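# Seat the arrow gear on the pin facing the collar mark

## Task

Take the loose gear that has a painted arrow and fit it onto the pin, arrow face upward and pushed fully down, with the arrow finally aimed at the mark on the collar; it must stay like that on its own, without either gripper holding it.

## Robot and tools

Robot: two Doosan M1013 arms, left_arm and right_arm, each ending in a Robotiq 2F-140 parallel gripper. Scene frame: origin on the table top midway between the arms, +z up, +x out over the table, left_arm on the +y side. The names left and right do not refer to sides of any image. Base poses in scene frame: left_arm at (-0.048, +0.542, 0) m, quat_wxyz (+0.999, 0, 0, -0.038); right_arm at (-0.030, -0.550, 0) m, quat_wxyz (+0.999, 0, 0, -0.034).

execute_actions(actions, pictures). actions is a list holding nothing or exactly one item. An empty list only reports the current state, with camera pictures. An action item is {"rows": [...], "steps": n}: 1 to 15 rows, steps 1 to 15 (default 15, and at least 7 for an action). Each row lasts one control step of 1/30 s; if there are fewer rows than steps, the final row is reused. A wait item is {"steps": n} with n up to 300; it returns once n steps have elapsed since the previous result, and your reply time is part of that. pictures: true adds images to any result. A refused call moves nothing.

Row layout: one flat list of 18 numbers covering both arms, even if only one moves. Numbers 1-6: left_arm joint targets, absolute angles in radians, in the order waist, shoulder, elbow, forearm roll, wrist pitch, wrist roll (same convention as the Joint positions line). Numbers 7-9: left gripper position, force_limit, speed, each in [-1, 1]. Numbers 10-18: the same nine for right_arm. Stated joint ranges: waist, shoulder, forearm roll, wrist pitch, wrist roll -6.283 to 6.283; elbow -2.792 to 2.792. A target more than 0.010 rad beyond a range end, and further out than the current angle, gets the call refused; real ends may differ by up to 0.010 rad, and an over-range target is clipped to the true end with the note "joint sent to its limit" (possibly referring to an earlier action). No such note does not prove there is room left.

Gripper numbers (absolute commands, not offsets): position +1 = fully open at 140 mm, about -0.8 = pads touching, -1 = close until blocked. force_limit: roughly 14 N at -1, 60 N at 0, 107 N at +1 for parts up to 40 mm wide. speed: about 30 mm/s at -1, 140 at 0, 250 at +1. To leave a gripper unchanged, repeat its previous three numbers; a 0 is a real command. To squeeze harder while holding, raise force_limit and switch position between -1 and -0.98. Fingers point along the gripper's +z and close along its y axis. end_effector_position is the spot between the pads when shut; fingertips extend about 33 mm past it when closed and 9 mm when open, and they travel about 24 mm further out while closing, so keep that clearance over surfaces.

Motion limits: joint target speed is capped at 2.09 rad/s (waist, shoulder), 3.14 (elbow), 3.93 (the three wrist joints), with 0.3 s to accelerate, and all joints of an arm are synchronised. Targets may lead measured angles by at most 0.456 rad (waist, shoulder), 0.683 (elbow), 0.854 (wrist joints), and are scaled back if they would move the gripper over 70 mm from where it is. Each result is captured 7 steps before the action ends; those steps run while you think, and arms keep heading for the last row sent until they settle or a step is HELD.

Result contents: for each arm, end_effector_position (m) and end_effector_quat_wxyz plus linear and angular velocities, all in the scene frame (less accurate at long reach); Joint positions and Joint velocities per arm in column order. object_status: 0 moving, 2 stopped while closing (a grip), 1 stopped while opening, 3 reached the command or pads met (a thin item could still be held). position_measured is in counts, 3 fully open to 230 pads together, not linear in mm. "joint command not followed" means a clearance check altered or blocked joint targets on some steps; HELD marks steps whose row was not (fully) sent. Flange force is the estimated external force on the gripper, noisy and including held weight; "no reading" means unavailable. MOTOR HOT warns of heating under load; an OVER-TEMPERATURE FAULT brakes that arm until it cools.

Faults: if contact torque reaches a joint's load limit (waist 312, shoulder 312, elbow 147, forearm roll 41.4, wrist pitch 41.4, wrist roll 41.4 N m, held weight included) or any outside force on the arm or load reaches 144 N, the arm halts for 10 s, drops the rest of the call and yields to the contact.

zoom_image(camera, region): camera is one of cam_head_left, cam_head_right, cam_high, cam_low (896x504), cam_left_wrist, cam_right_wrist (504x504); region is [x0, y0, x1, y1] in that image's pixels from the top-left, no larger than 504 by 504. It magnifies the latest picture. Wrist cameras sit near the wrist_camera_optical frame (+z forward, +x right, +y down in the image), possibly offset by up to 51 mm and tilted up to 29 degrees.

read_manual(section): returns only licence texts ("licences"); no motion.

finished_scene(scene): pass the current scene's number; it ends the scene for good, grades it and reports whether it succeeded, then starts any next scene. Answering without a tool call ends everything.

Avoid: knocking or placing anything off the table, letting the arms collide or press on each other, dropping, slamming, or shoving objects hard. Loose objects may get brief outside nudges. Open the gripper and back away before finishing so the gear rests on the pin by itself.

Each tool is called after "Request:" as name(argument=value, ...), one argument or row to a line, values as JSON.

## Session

Request:
execute_actions(
  actions=[],
)

Scene clock: 0.00 s of 4200.00 s.
left_arm: end_effector_position=(+0.6008, +0.4933, +0.3218) position_measured=3 object_status=3 end_effector_quat_wxyz=(+0.000, +0.999, -0.038, +0.000) end_effector_velocity=(+0.000, +0.001, +0.001) end_effector_angular_velocity=(+0.002, -0.000, +0.000) | right_arm: end_effector_position=(+0.3509, +0.3094, +0.2200) position_measured=3 object_status=3 end_effector_quat_wxyz=(-0.032, +0.081, +0.980, -0.181) end_effector_velocity=(-0.001, -0.000, -0.001) end_effector_angular_velocity=(-0.002, +0.001, +0.001)
Joint positions: left_arm=[-0.052  0.164  1.604 -0.     1.373  1.518] | right_arm=[ 1.207  0.936  0.617 -0.067  1.952 -0.28 ]
Joint velocities: left_arm=[ 0.001 -0.    -0.001  0.002  0.001  0.   ] | right_arm=[ 0.001  0.     0.001 -0.     0.001 -0.   ]
Flange force (N, the push that the arm receives, along the gripper's own x y z axes): no reading

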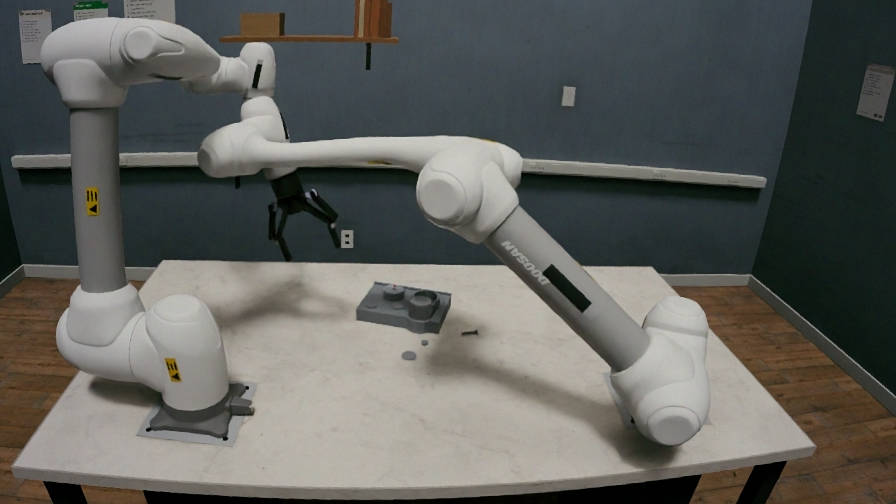

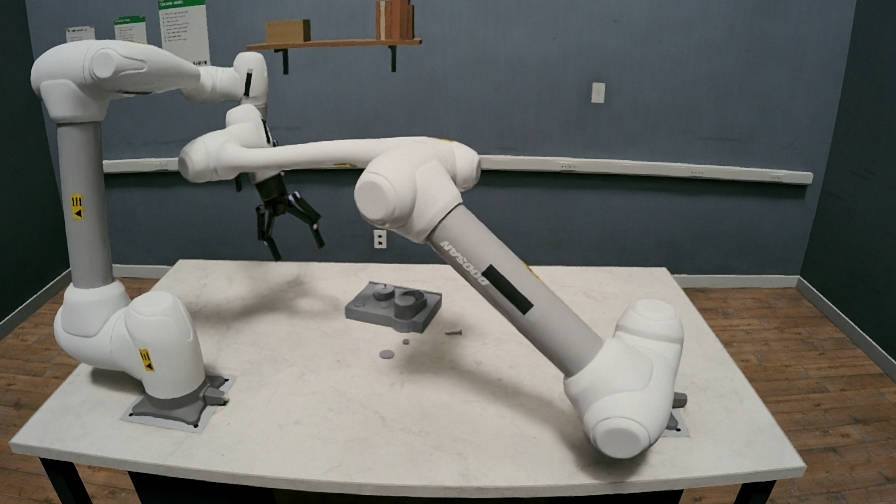

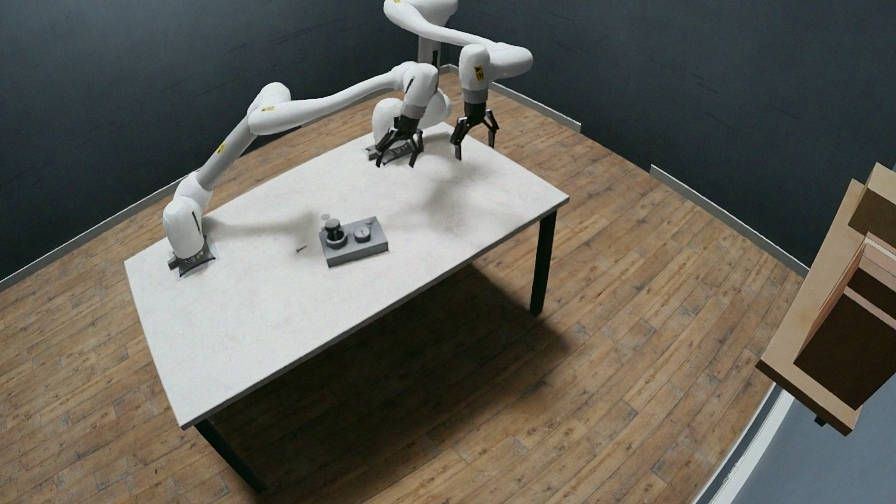

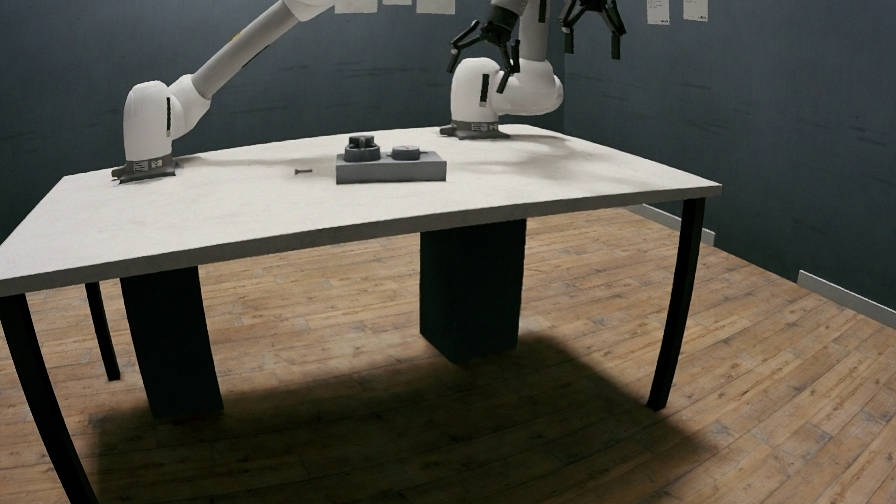

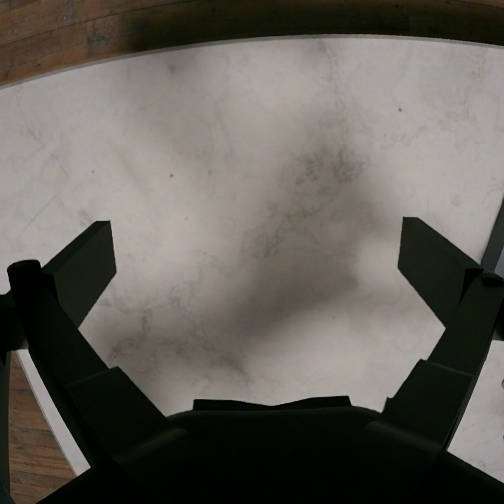

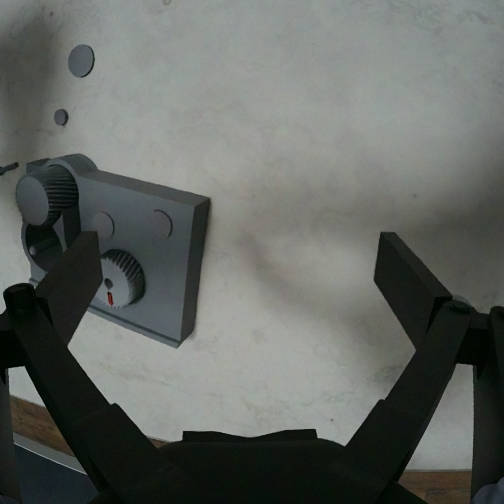

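Request:
zoom_image(
  camera="cam_right_wrist",
  region=[10, 140, 110, 240],
)

Request:
zoom_image(
  camera="cam_low",
  region=[320, 120, 460, 195],
)

Region (10, 140, 110, 240) of cam_right_wrist's 504x504 image, scaled by 5.040, with more detail than that image has.

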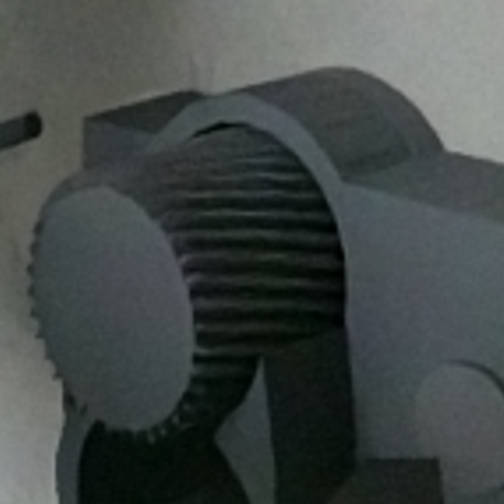

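Region (320, 120, 460, 195) of cam_low's 896x504 image, scaled by 3.600, with more detail than that image has; it fills the top 270 rows of this view, and the rest is white.

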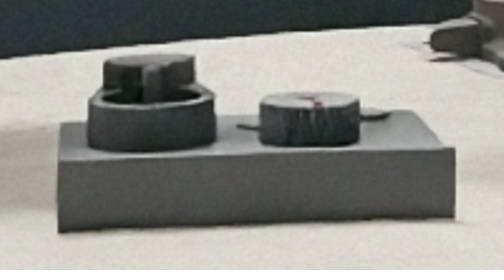

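Request:
execute_actions(
  actions=[
    {"rows":[[0.3,0.164,1.604,0,1.373,1.518,1,0,0,1.207,0.936,0.617,-0.067,1.952,0.3,0.5,-0.5,0]],"steps":10},
  ],
)

Request:
execute_actions(
  actions=[
    {"rows":[[0.3,0.164,1.604,0,1.373,1.518,1,0,0,0.9151,0.3175,1.6754,0,1.1487,2.748,0.5,-0.5,0]]},
  ],
)

Request:
execute_actions(
  actions=[
    {"steps":35},
  ],
  pictures=true,
)

Scene clock: 0.97 s of 4200.00 s.
left_arm: end_effector_position=(+0.6015, +0.5038, +0.3218) position_measured=3 object_status=3 end_effector_quat_wxyz=(+0.000, +1.000, -0.030, +0.000) end_effector_velocity=(+0.016, +0.297, -0.001) end_effector_angular_velocity=(-0.002, +0.002, +0.458) | right_arm: end_effector_position=(+0.3509, +0.3094, +0.2200) position_measured=14 object_status=0 end_effector_quat_wxyz=(-0.029, +0.097, +0.978, -0.181) end_effector_velocity=(+0.001, -0.000, +0.000) end_effector_angular_velocity=(-0.079, -0.304, -0.811)
Joint positions: left_arm=[-0.036  0.164  1.604 -0.     1.373  1.518] | right_arm=[ 1.207  0.936  0.617 -0.067  1.952 -0.248]
Joint velocities: left_arm=[ 0.458 -0.001  0.002 -0.002  0.001  0.001] | right_arm=[-0.001  0.    -0.    -0.    -0.     0.869]
Flange force (N, the push that the arm receives, along the gripper's own x y z axes): left_arm=[2.2 5.0 2.3] | right_arm=[0.1 -4.9 -0.8]
Steps of this call (steps 1 to 26: nothing new was sent; steps 27 to 29: the first 3 steps of this action). Readings (joint positions | what the end effector reports):
27: left_arm=[-0.052 0.164 1.604 -0.000 1.373 1.518] | right_arm=[1.207 0.936 0.617 -0.067 1.952 -0.279] | left_arm position_measured=3 object_status=3 | right_arm position_measured=3 object_status=0
28: left_arm=[-0.047 0.164 1.604 -0.000 1.373 1.518] | right_arm=[1.207 0.936 0.617 -0.067 1.952 -0.271] | left_arm position_measured=3 object_status=3 | right_arm position_measured=7 object_status=0
29: the state above

Scene clock: 1.47 s of 4200.00 s.
left_arm: end_effector_position=(+0.5780, +0.7200, +0.3222) position_measured=3 object_status=3 end_effector_quat_wxyz=(-0.000, +0.990, +0.138, +0.000) end_effector_velocity=(-0.001, +0.005, +0.002) end_effector_angular_velocity=(-0.001, -0.002, +0.008) | right_arm: end_effector_position=(+0.4189, +0.2691, +0.2326) position_measured=66 object_status=3 end_effector_quat_wxyz=(+0.027, +0.536, +0.839, -0.093) end_effector_velocity=(+0.284, -0.340, +0.092) end_effector_angular_velocity=(+0.684, -0.652, -2.194)
Joint positions: left_arm=[0.3   0.164 1.604 0.    1.373 1.518] | right_arm=[ 1.117  0.785  0.844 -0.046  1.702  0.614]
Joint velocities: left_arm=[ 0.008 -0.    -0.002 -0.001  0.001  0.   ] | right_arm=[-0.481 -0.957  1.448  0.11  -1.327  1.802]
Flange force (N, the push that the arm receives, along the gripper's own x y z axes): left_arm=[1.2 5.9 1.3] | right_arm=[-0.1 -0.8 -1.2]
Steps of this call (steps 1 to 7: the last 7 steps of your previous action; steps 8 to 15: the first 8 steps of this action). Readings (joint positions | what the end effector reports):
8: left_arm=[0.172 0.164 1.604 -0.000 1.373 1.518] | right_arm=[1.207 0.936 0.617 -0.067 1.952 0.249] | left_arm position_measured=3 object_status=3 | right_arm position_measured=66 object_status=0
9: left_arm=[0.199 0.164 1.604 -0.000 1.373 1.518] | right_arm=[1.205 0.933 0.622 -0.067 1.945 0.293] | left_arm position_measured=3 object_status=3 | right_arm position_measured=66 object_status=0
11: left_arm=[0.251 0.164 1.604 -0.000 1.373 1.518] | right_arm=[1.188 0.906 0.663 -0.062 1.894 0.388] | left_arm position_measured=3 object_status=3 | right_arm position_measured=66 object_status=0
15: the state above

Scene clock: 2.63 s of 4200.00 s.
left_arm: end_effector_position=(+0.5780, +0.7200, +0.3221) position_measured=3 object_status=3 end_effector_quat_wxyz=(-0.000, +0.990, +0.138, +0.000) end_effector_velocity=(+0.000, -0.001, +0.002) end_effector_angular_velocity=(+0.001, -0.004, -0.001) | right_arm: end_effector_position=(+0.4100, -0.0002, +0.1800) position_measured=66 object_status=3 end_effector_quat_wxyz=(+0.000, +0.986, -0.164, -0.000) end_effector_velocity=(-0.000, -0.000, -0.000) end_effector_angular_velocity=(-0.000, -0.000, +0.000)
Joint positions: left_arm=[0.3   0.164 1.604 0.    1.373 1.518] | right_arm=[0.915 0.318 1.675 0.    1.149 2.748]
Joint velocities: left_arm=[-0.002 -0.003 -0.     0.    -0.001 -0.001] | right_arm=[ 0.001 -0.     0.001 -0.001 -0.001  0.   ]
Flange force (N, the push that the arm receives, along the gripper's own x y z axes): left_arm=[1.0 5.7 1.5] | right_arm=[0.9 2.8 -3.4]
Kept back: nothing.
Steps of this call (steps 1 to 7: the last 7 steps of your previous action; steps 8 to 35: the robot went on to your last target). Readings (joint positions | what the end effector reports):
1: left_arm=[0.300 0.164 1.604 0.000 1.373 1.518] | right_arm=[1.101 0.752 0.893 -0.043 1.658 0.676] | left_arm position_measured=3 object_status=3 | right_arm position_measured=66 object_status=3
2: left_arm=[0.300 0.164 1.604 0.000 1.373 1.518] | right_arm=[1.086 0.718 0.943 -0.039 1.617 0.738] | left_arm position_measured=3 object_status=3 | right_arm position_measured=66 object_status=3
4: left_arm=[0.300 0.164 1.604 0.000 1.373 1.518] | right_arm=[1.059 0.655 1.045 -0.033 1.543 0.865] | left_arm position_measured=3 object_status=3 | right_arm position_measured=66 object_status=3
8: left_arm=[0.300 0.164 1.604 0.000 1.373 1.518] | right_arm=[1.017 0.556 1.231 -0.023 1.427 1.124] | left_arm position_measured=3 object_status=3 | right_arm position_measured=66 object_status=3
35: the state above

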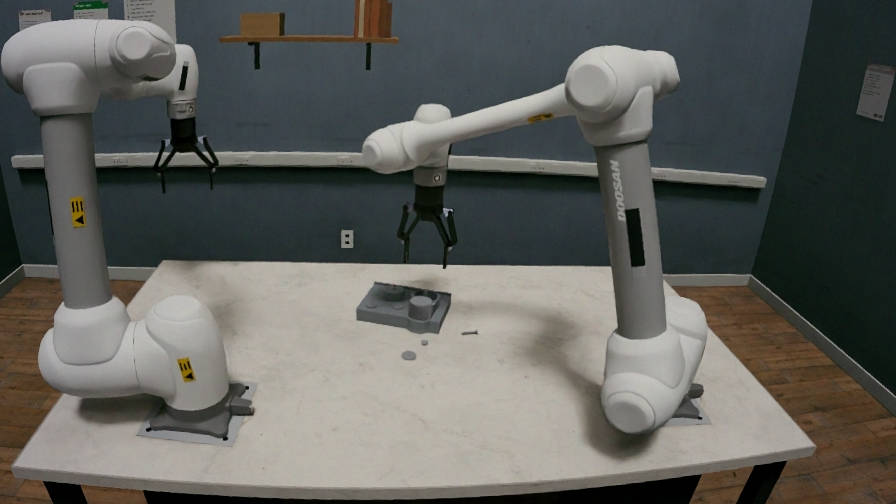

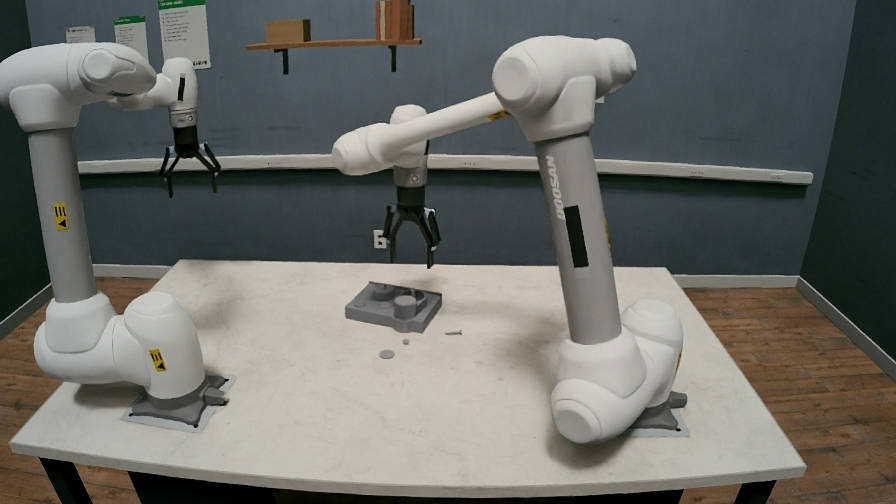

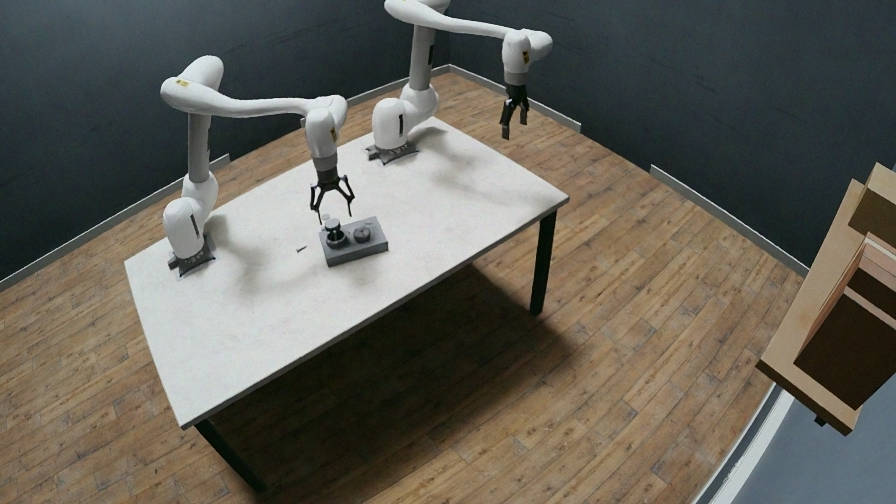

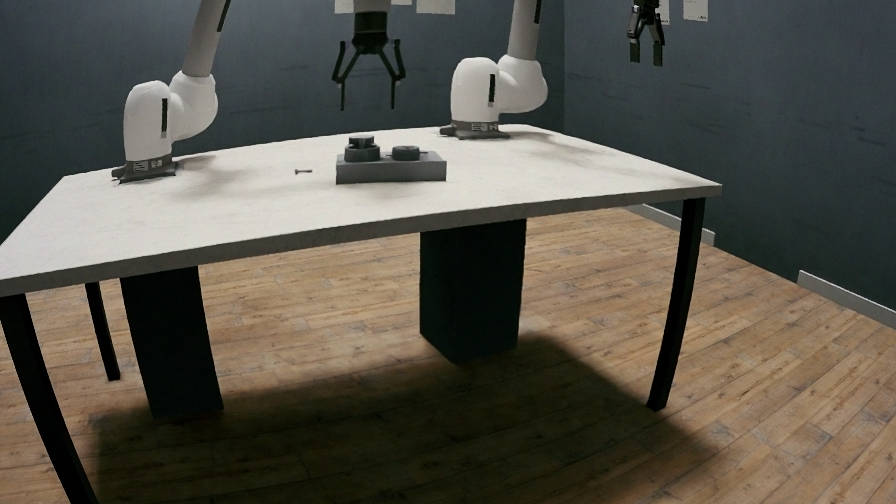

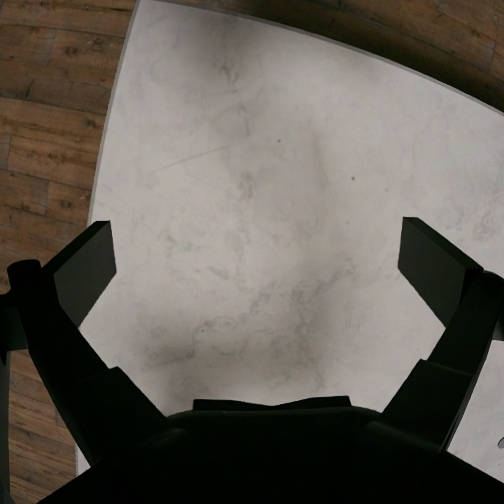

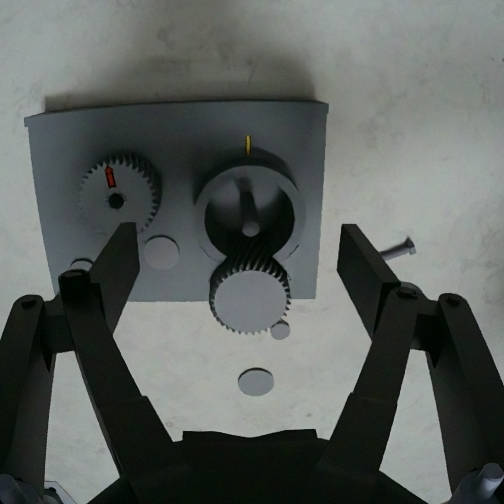

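Request:
zoom_image(
  camera="cam_right_wrist",
  region=[190, 200, 310, 320],
)

Request:
execute_actions(
  actions=[
    {"rows":[[0.3,0.164,1.604,0,1.373,1.518,1,0,0,0.9242,0.3313,1.7462,0,1.0641,2.757,0.12,-0.5,0.5]]},
  ],
  pictures=true,
)

Request:
zoom_image(
  camera="cam_right_wrist",
  region=[140, 120, 340, 340],
)

Region (190, 200, 310, 320) of cam_right_wrist's 504x504 image, scaled by 4.200, with more detail than that image has.

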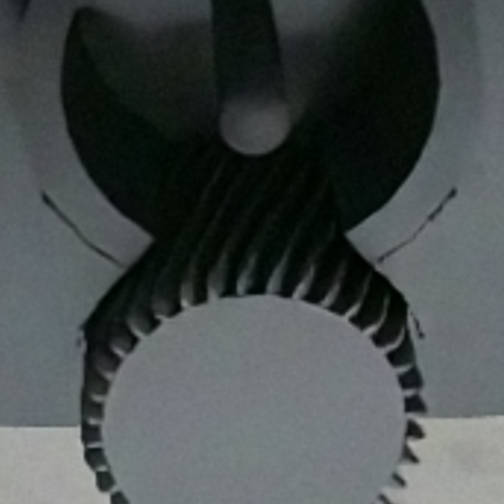

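Scene clock: 3.37 s of 4200.00 s.
left_arm: end_effector_position=(+0.5780, +0.7200, +0.3221) position_measured=3 object_status=3 end_effector_quat_wxyz=(-0.000, +0.990, +0.138, +0.000) end_effector_velocity=(+0.000, +0.000, -0.001) end_effector_angular_velocity=(-0.001, +0.001, +0.000) | right_arm: end_effector_position=(+0.3964, -0.0062, +0.1348) position_measured=114 object_status=0 end_effector_quat_wxyz=(+0.000, +0.986, -0.164, -0.000) end_effector_velocity=(-0.001, +0.000, -0.000) end_effector_angular_velocity=(-0.000, +0.001, +0.001)
Joint positions: left_arm=[0.3   0.164 1.604 0.    1.373 1.518] | right_arm=[0.924 0.331 1.746 0.    1.064 2.757]
Joint velocities: left_arm=[ 0.     0.001  0.    -0.    -0.     0.   ] | right_arm=[ 0.001 -0.     0.     0.     0.     0.   ]
Flange force (N, the push that the arm receives, along the gripper's own x y z axes): left_arm=[2.0 4.2 1.9] | right_arm=[1.7 3.7 -2.9]
Steps of this call (steps 1 to 14: the robot went on to your last target; steps 15 to 22: the first 8 steps of this action). Readings (joint positions | what the end effector reports):
15: left_arm=[0.300 0.164 1.604 0.000 1.373 1.518] | right_arm=[0.915 0.318 1.676 0.000 1.148 2.748] | left_arm position_measured=3 object_status=3 | right_arm position_measured=66 object_status=0
16: left_arm=[0.300 0.164 1.604 0.000 1.373 1.518] | right_arm=[0.916 0.318 1.682 0.000 1.140 2.749] | left_arm position_measured=3 object_status=3 | right_arm position_measured=71 object_status=0
18: left_arm=[0.300 0.164 1.604 0.000 1.373 1.518] | right_arm=[0.921 0.327 1.725 0.000 1.090 2.754] | left_arm position_measured=3 object_status=3 | right_arm position_measured=92 object_status=0
22: the state above

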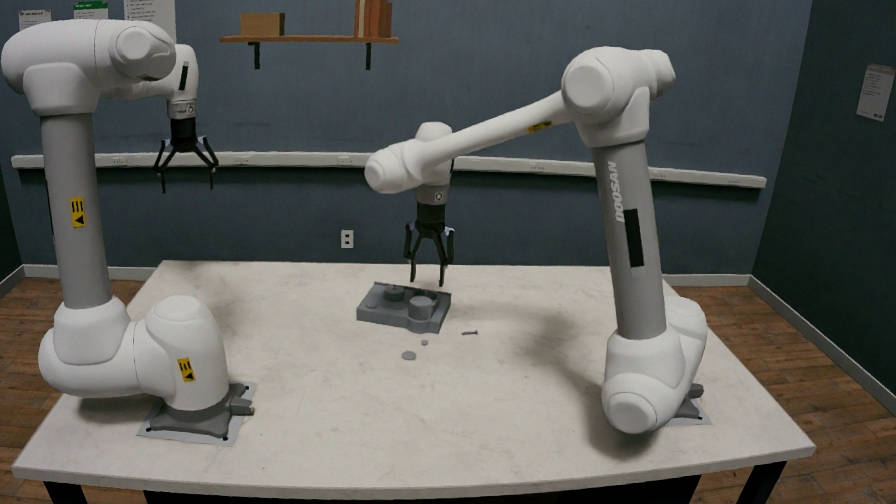

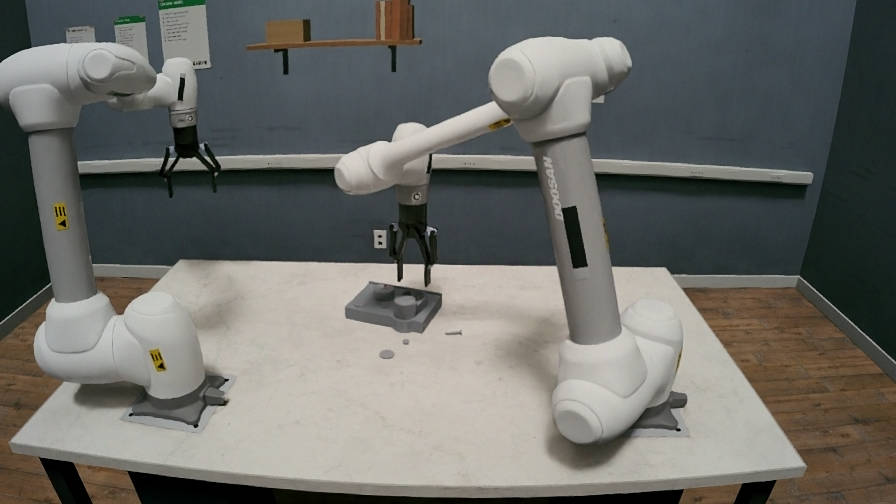

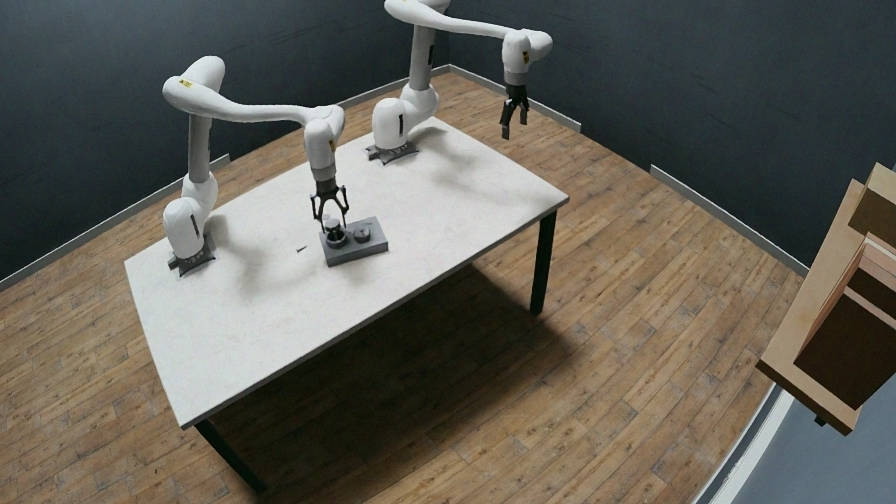

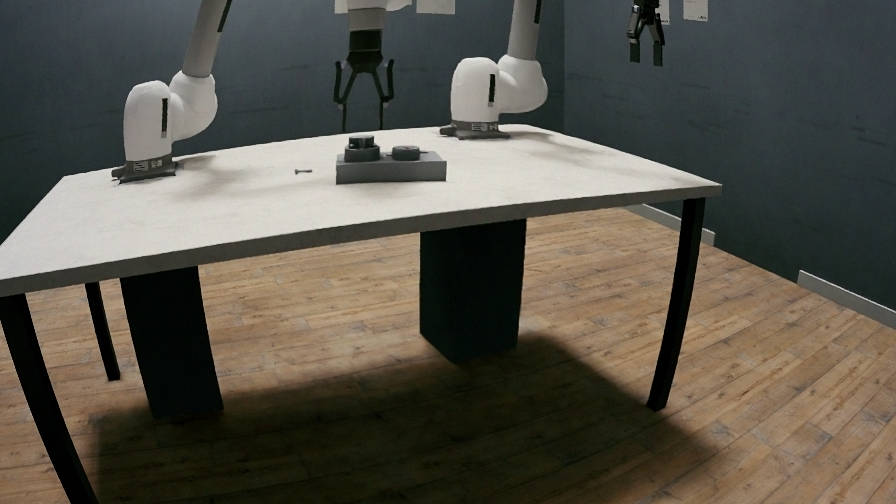

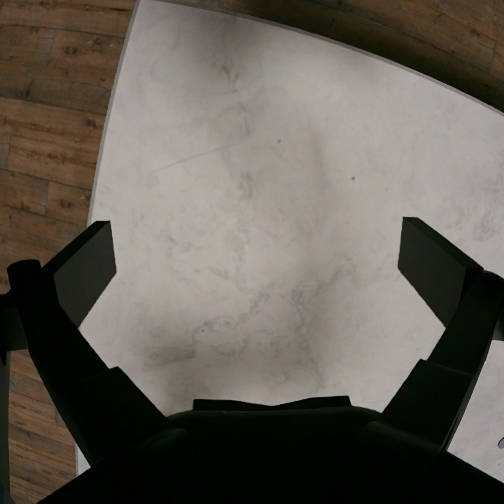

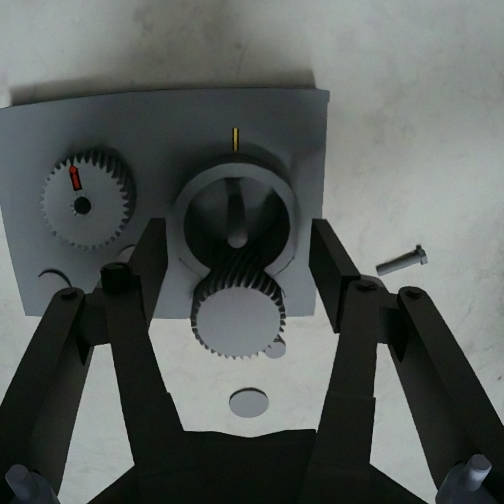

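Region (140, 120, 340, 340) of cam_right_wrist's 504x504 image, scaled by 2.291, with more detail than that image has; it fills the left 458 columns of this view, and the rest is white.

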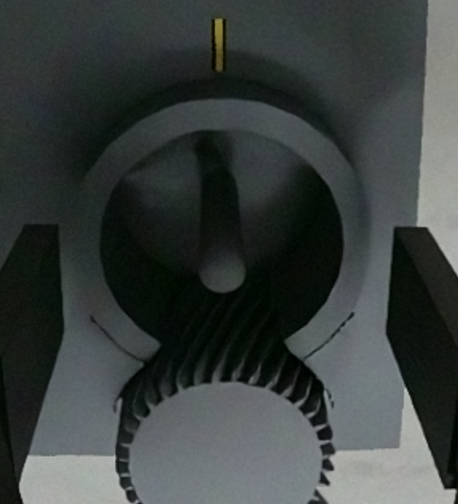

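Request:
execute_actions(
  actions=[
    {"rows":[[0.3,0.164,1.604,0,1.373,1.518,1,0,0,0.9542,0.4786,1.5366,0,1.1264,2.587,0.12,-0.5,0.5]]},
  ],
)

Request:
execute_actions(
  actions=[
    {"steps":8},
  ],
  pictures=true,
)

Request:
zoom_image(
  camera="cam_right_wrist",
  region=[140, 120, 340, 340],
)

Scene clock: 4.20 s of 4200.00 s.
left_arm: end_effector_position=(+0.5780, +0.7200, +0.3221) position_measured=3 object_status=3 end_effector_quat_wxyz=(-0.000, +0.990, +0.138, +0.000) end_effector_velocity=(+0.000, +0.002, +0.001) end_effector_angular_velocity=(+0.002, -0.002, +0.002) | right_arm: end_effector_position=(+0.4386, +0.0743, +0.1309) position_measured=114 object_status=3 end_effector_quat_wxyz=(-0.000, +0.997, -0.076, +0.000) end_effector_velocity=(+0.128, +0.264, -0.034) end_effector_angular_velocity=(-0.009, +0.007, +0.597)
Joint positions: left_arm=[0.3   0.164 1.604 0.    1.373 1.518] | right_arm=[ 0.951  0.463  1.559 -0.     1.119  2.606]
Joint velocities: left_arm=[ 0.002  0.    -0.002  0.002 -0.    -0.   ] | right_arm=[ 0.088  0.448 -0.627 -0.     0.19  -0.508]
Flange force (N, the push that the arm receives, along the gripper's own x y z axes): left_arm=[3.1 5.8 1.6] | right_arm=[-0.6 1.7 -2.3]
Steps of this call (steps 1 to 7: the last 7 steps of your previous action; steps 8 to 15: the robot went on to your last target; steps 16 to 17: nothing new was sent; steps 18 to 25: the first 8 steps of this action). Readings (joint positions | what the end effector reports):
18: left_arm=[0.300 0.164 1.604 0.000 1.373 1.518] | right_arm=[0.924 0.331 1.746 -0.000 1.064 2.757] | left_arm position_measured=3 object_status=3 | right_arm position_measured=114 object_status=3
19: left_arm=[0.300 0.164 1.604 0.000 1.373 1.518] | right_arm=[0.925 0.336 1.739 -0.000 1.066 2.752] | left_arm position_measured=3 object_status=3 | right_arm position_measured=114 object_status=3
21: left_arm=[0.300 0.164 1.604 0.000 1.373 1.518] | right_arm=[0.932 0.367 1.694 -0.000 1.079 2.715] | left_arm position_measured=3 object_status=3 | right_arm position_measured=114 object_status=3
25: the state above

Scene clock: 4.47 s of 4200.00 s.
left_arm: end_effector_position=(+0.5780, +0.7200, +0.3221) position_measured=3 object_status=3 end_effector_quat_wxyz=(-0.000, +0.990, +0.138, +0.000) end_effector_velocity=(+0.000, +0.000, +0.001) end_effector_angular_velocity=(+0.000, -0.001, -0.000) | right_arm: end_effector_position=(+0.4430, +0.0837, +0.1300) position_measured=114 object_status=3 end_effector_quat_wxyz=(+0.000, +0.998, -0.065, +0.000) end_effector_velocity=(-0.000, +0.000, -0.000) end_effector_angular_velocity=(-0.000, -0.000, +0.001)
Joint positions: left_arm=[0.3   0.164 1.604 0.    1.373 1.518] | right_arm=[ 0.954  0.479  1.537 -0.     1.126  2.587]
Joint velocities: left_arm=[-0.    -0.    -0.001  0.     0.     0.   ] | right_arm=[ 0.     0.     0.001 -0.    -0.001 -0.   ]
Flange force (N, the push that the arm receives, along the gripper's own x y z axes): left_arm=[1.7 4.6 2.0] | right_arm=[-0.1 3.4 -2.6]
Kept back: nothing.
Steps of this call (steps 1 to 7: the last 7 steps of your previous action; step 8: the robot went on to your last target). Readings (joint positions | what the end effector reports):
1: left_arm=[0.300 0.164 1.604 0.000 1.373 1.518] | right_arm=[0.953 0.474 1.543 -0.000 1.124 2.593] | left_arm position_measured=3 object_status=3 | right_arm position_measured=114 object_status=3
2: left_arm=[0.300 0.164 1.604 0.000 1.373 1.518] | right_arm=[0.954 0.478 1.538 -0.000 1.126 2.588] | left_arm position_measured=3 object_status=3 | right_arm position_measured=114 object_status=3
4: left_arm=[0.300 0.164 1.604 0.000 1.373 1.518] | right_arm=[0.954 0.479 1.537 -0.000 1.126 2.587] | left_arm position_measured=3 object_status=3 | right_arm position_measured=114 object_status=3
8: the state above

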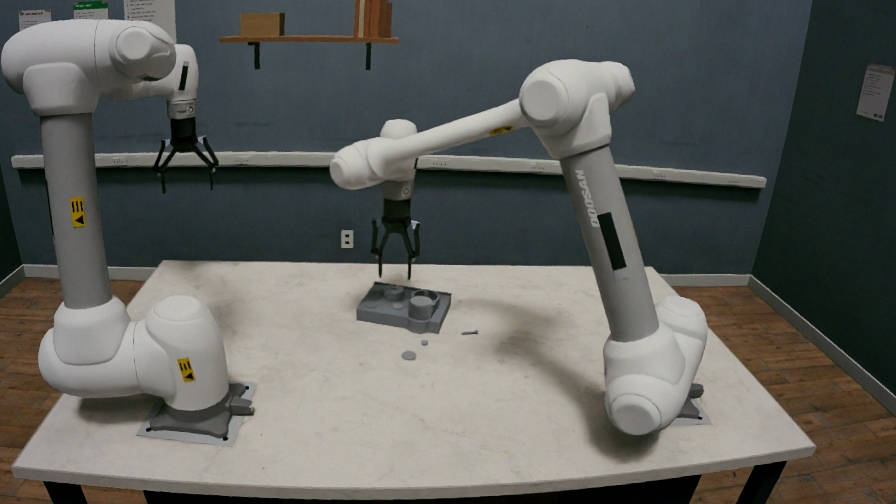

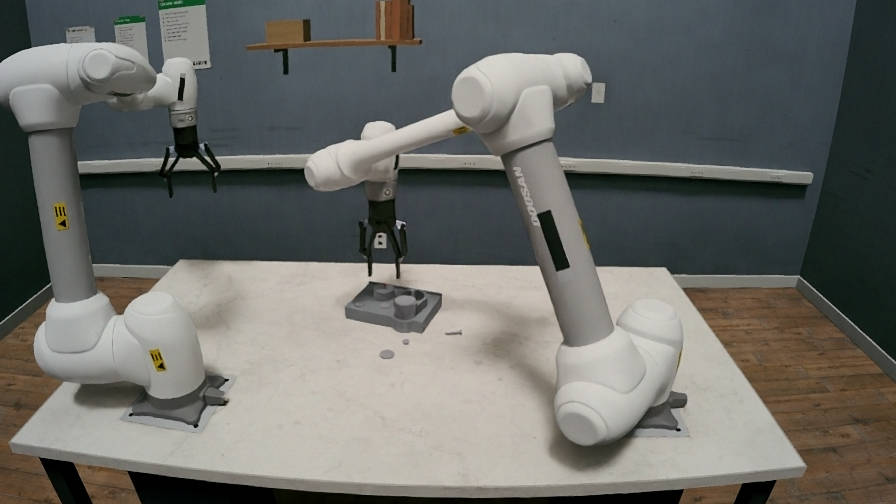

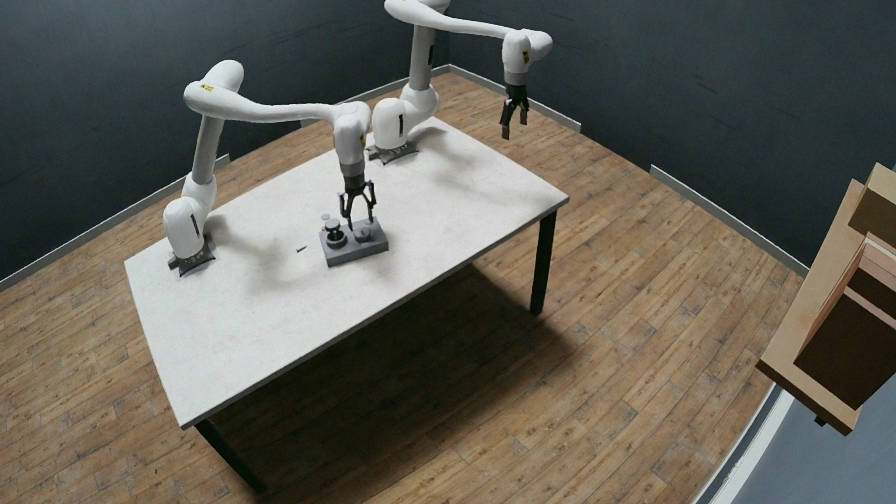

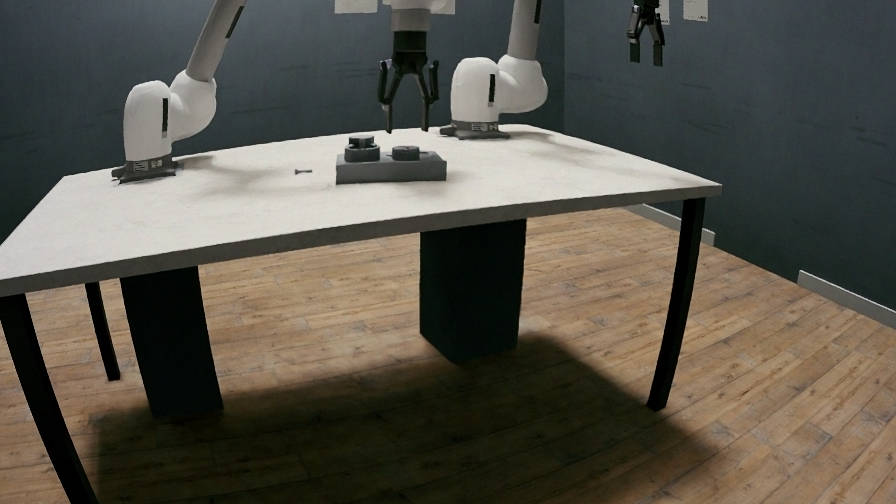

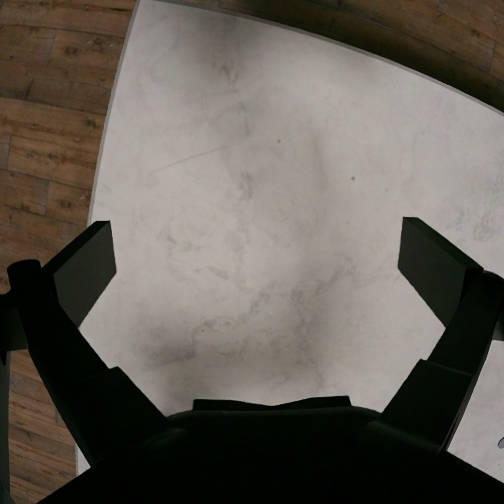

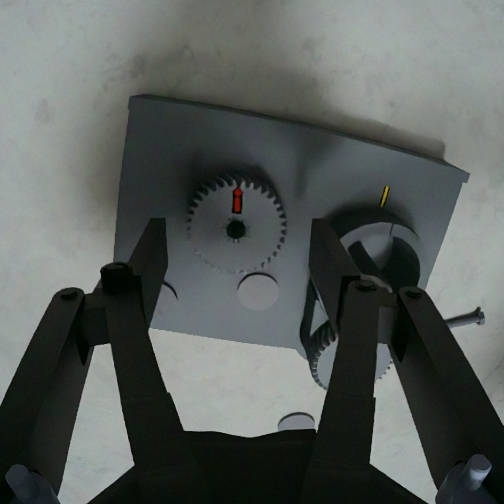

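Region (140, 120, 340, 340) of cam_right_wrist's 504x504 image, scaled by 2.291, with more detail than that image has; it fills the left 458 columns of this view, and the rest is white.

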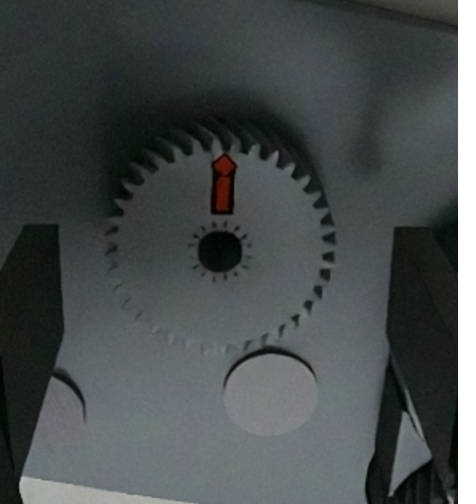

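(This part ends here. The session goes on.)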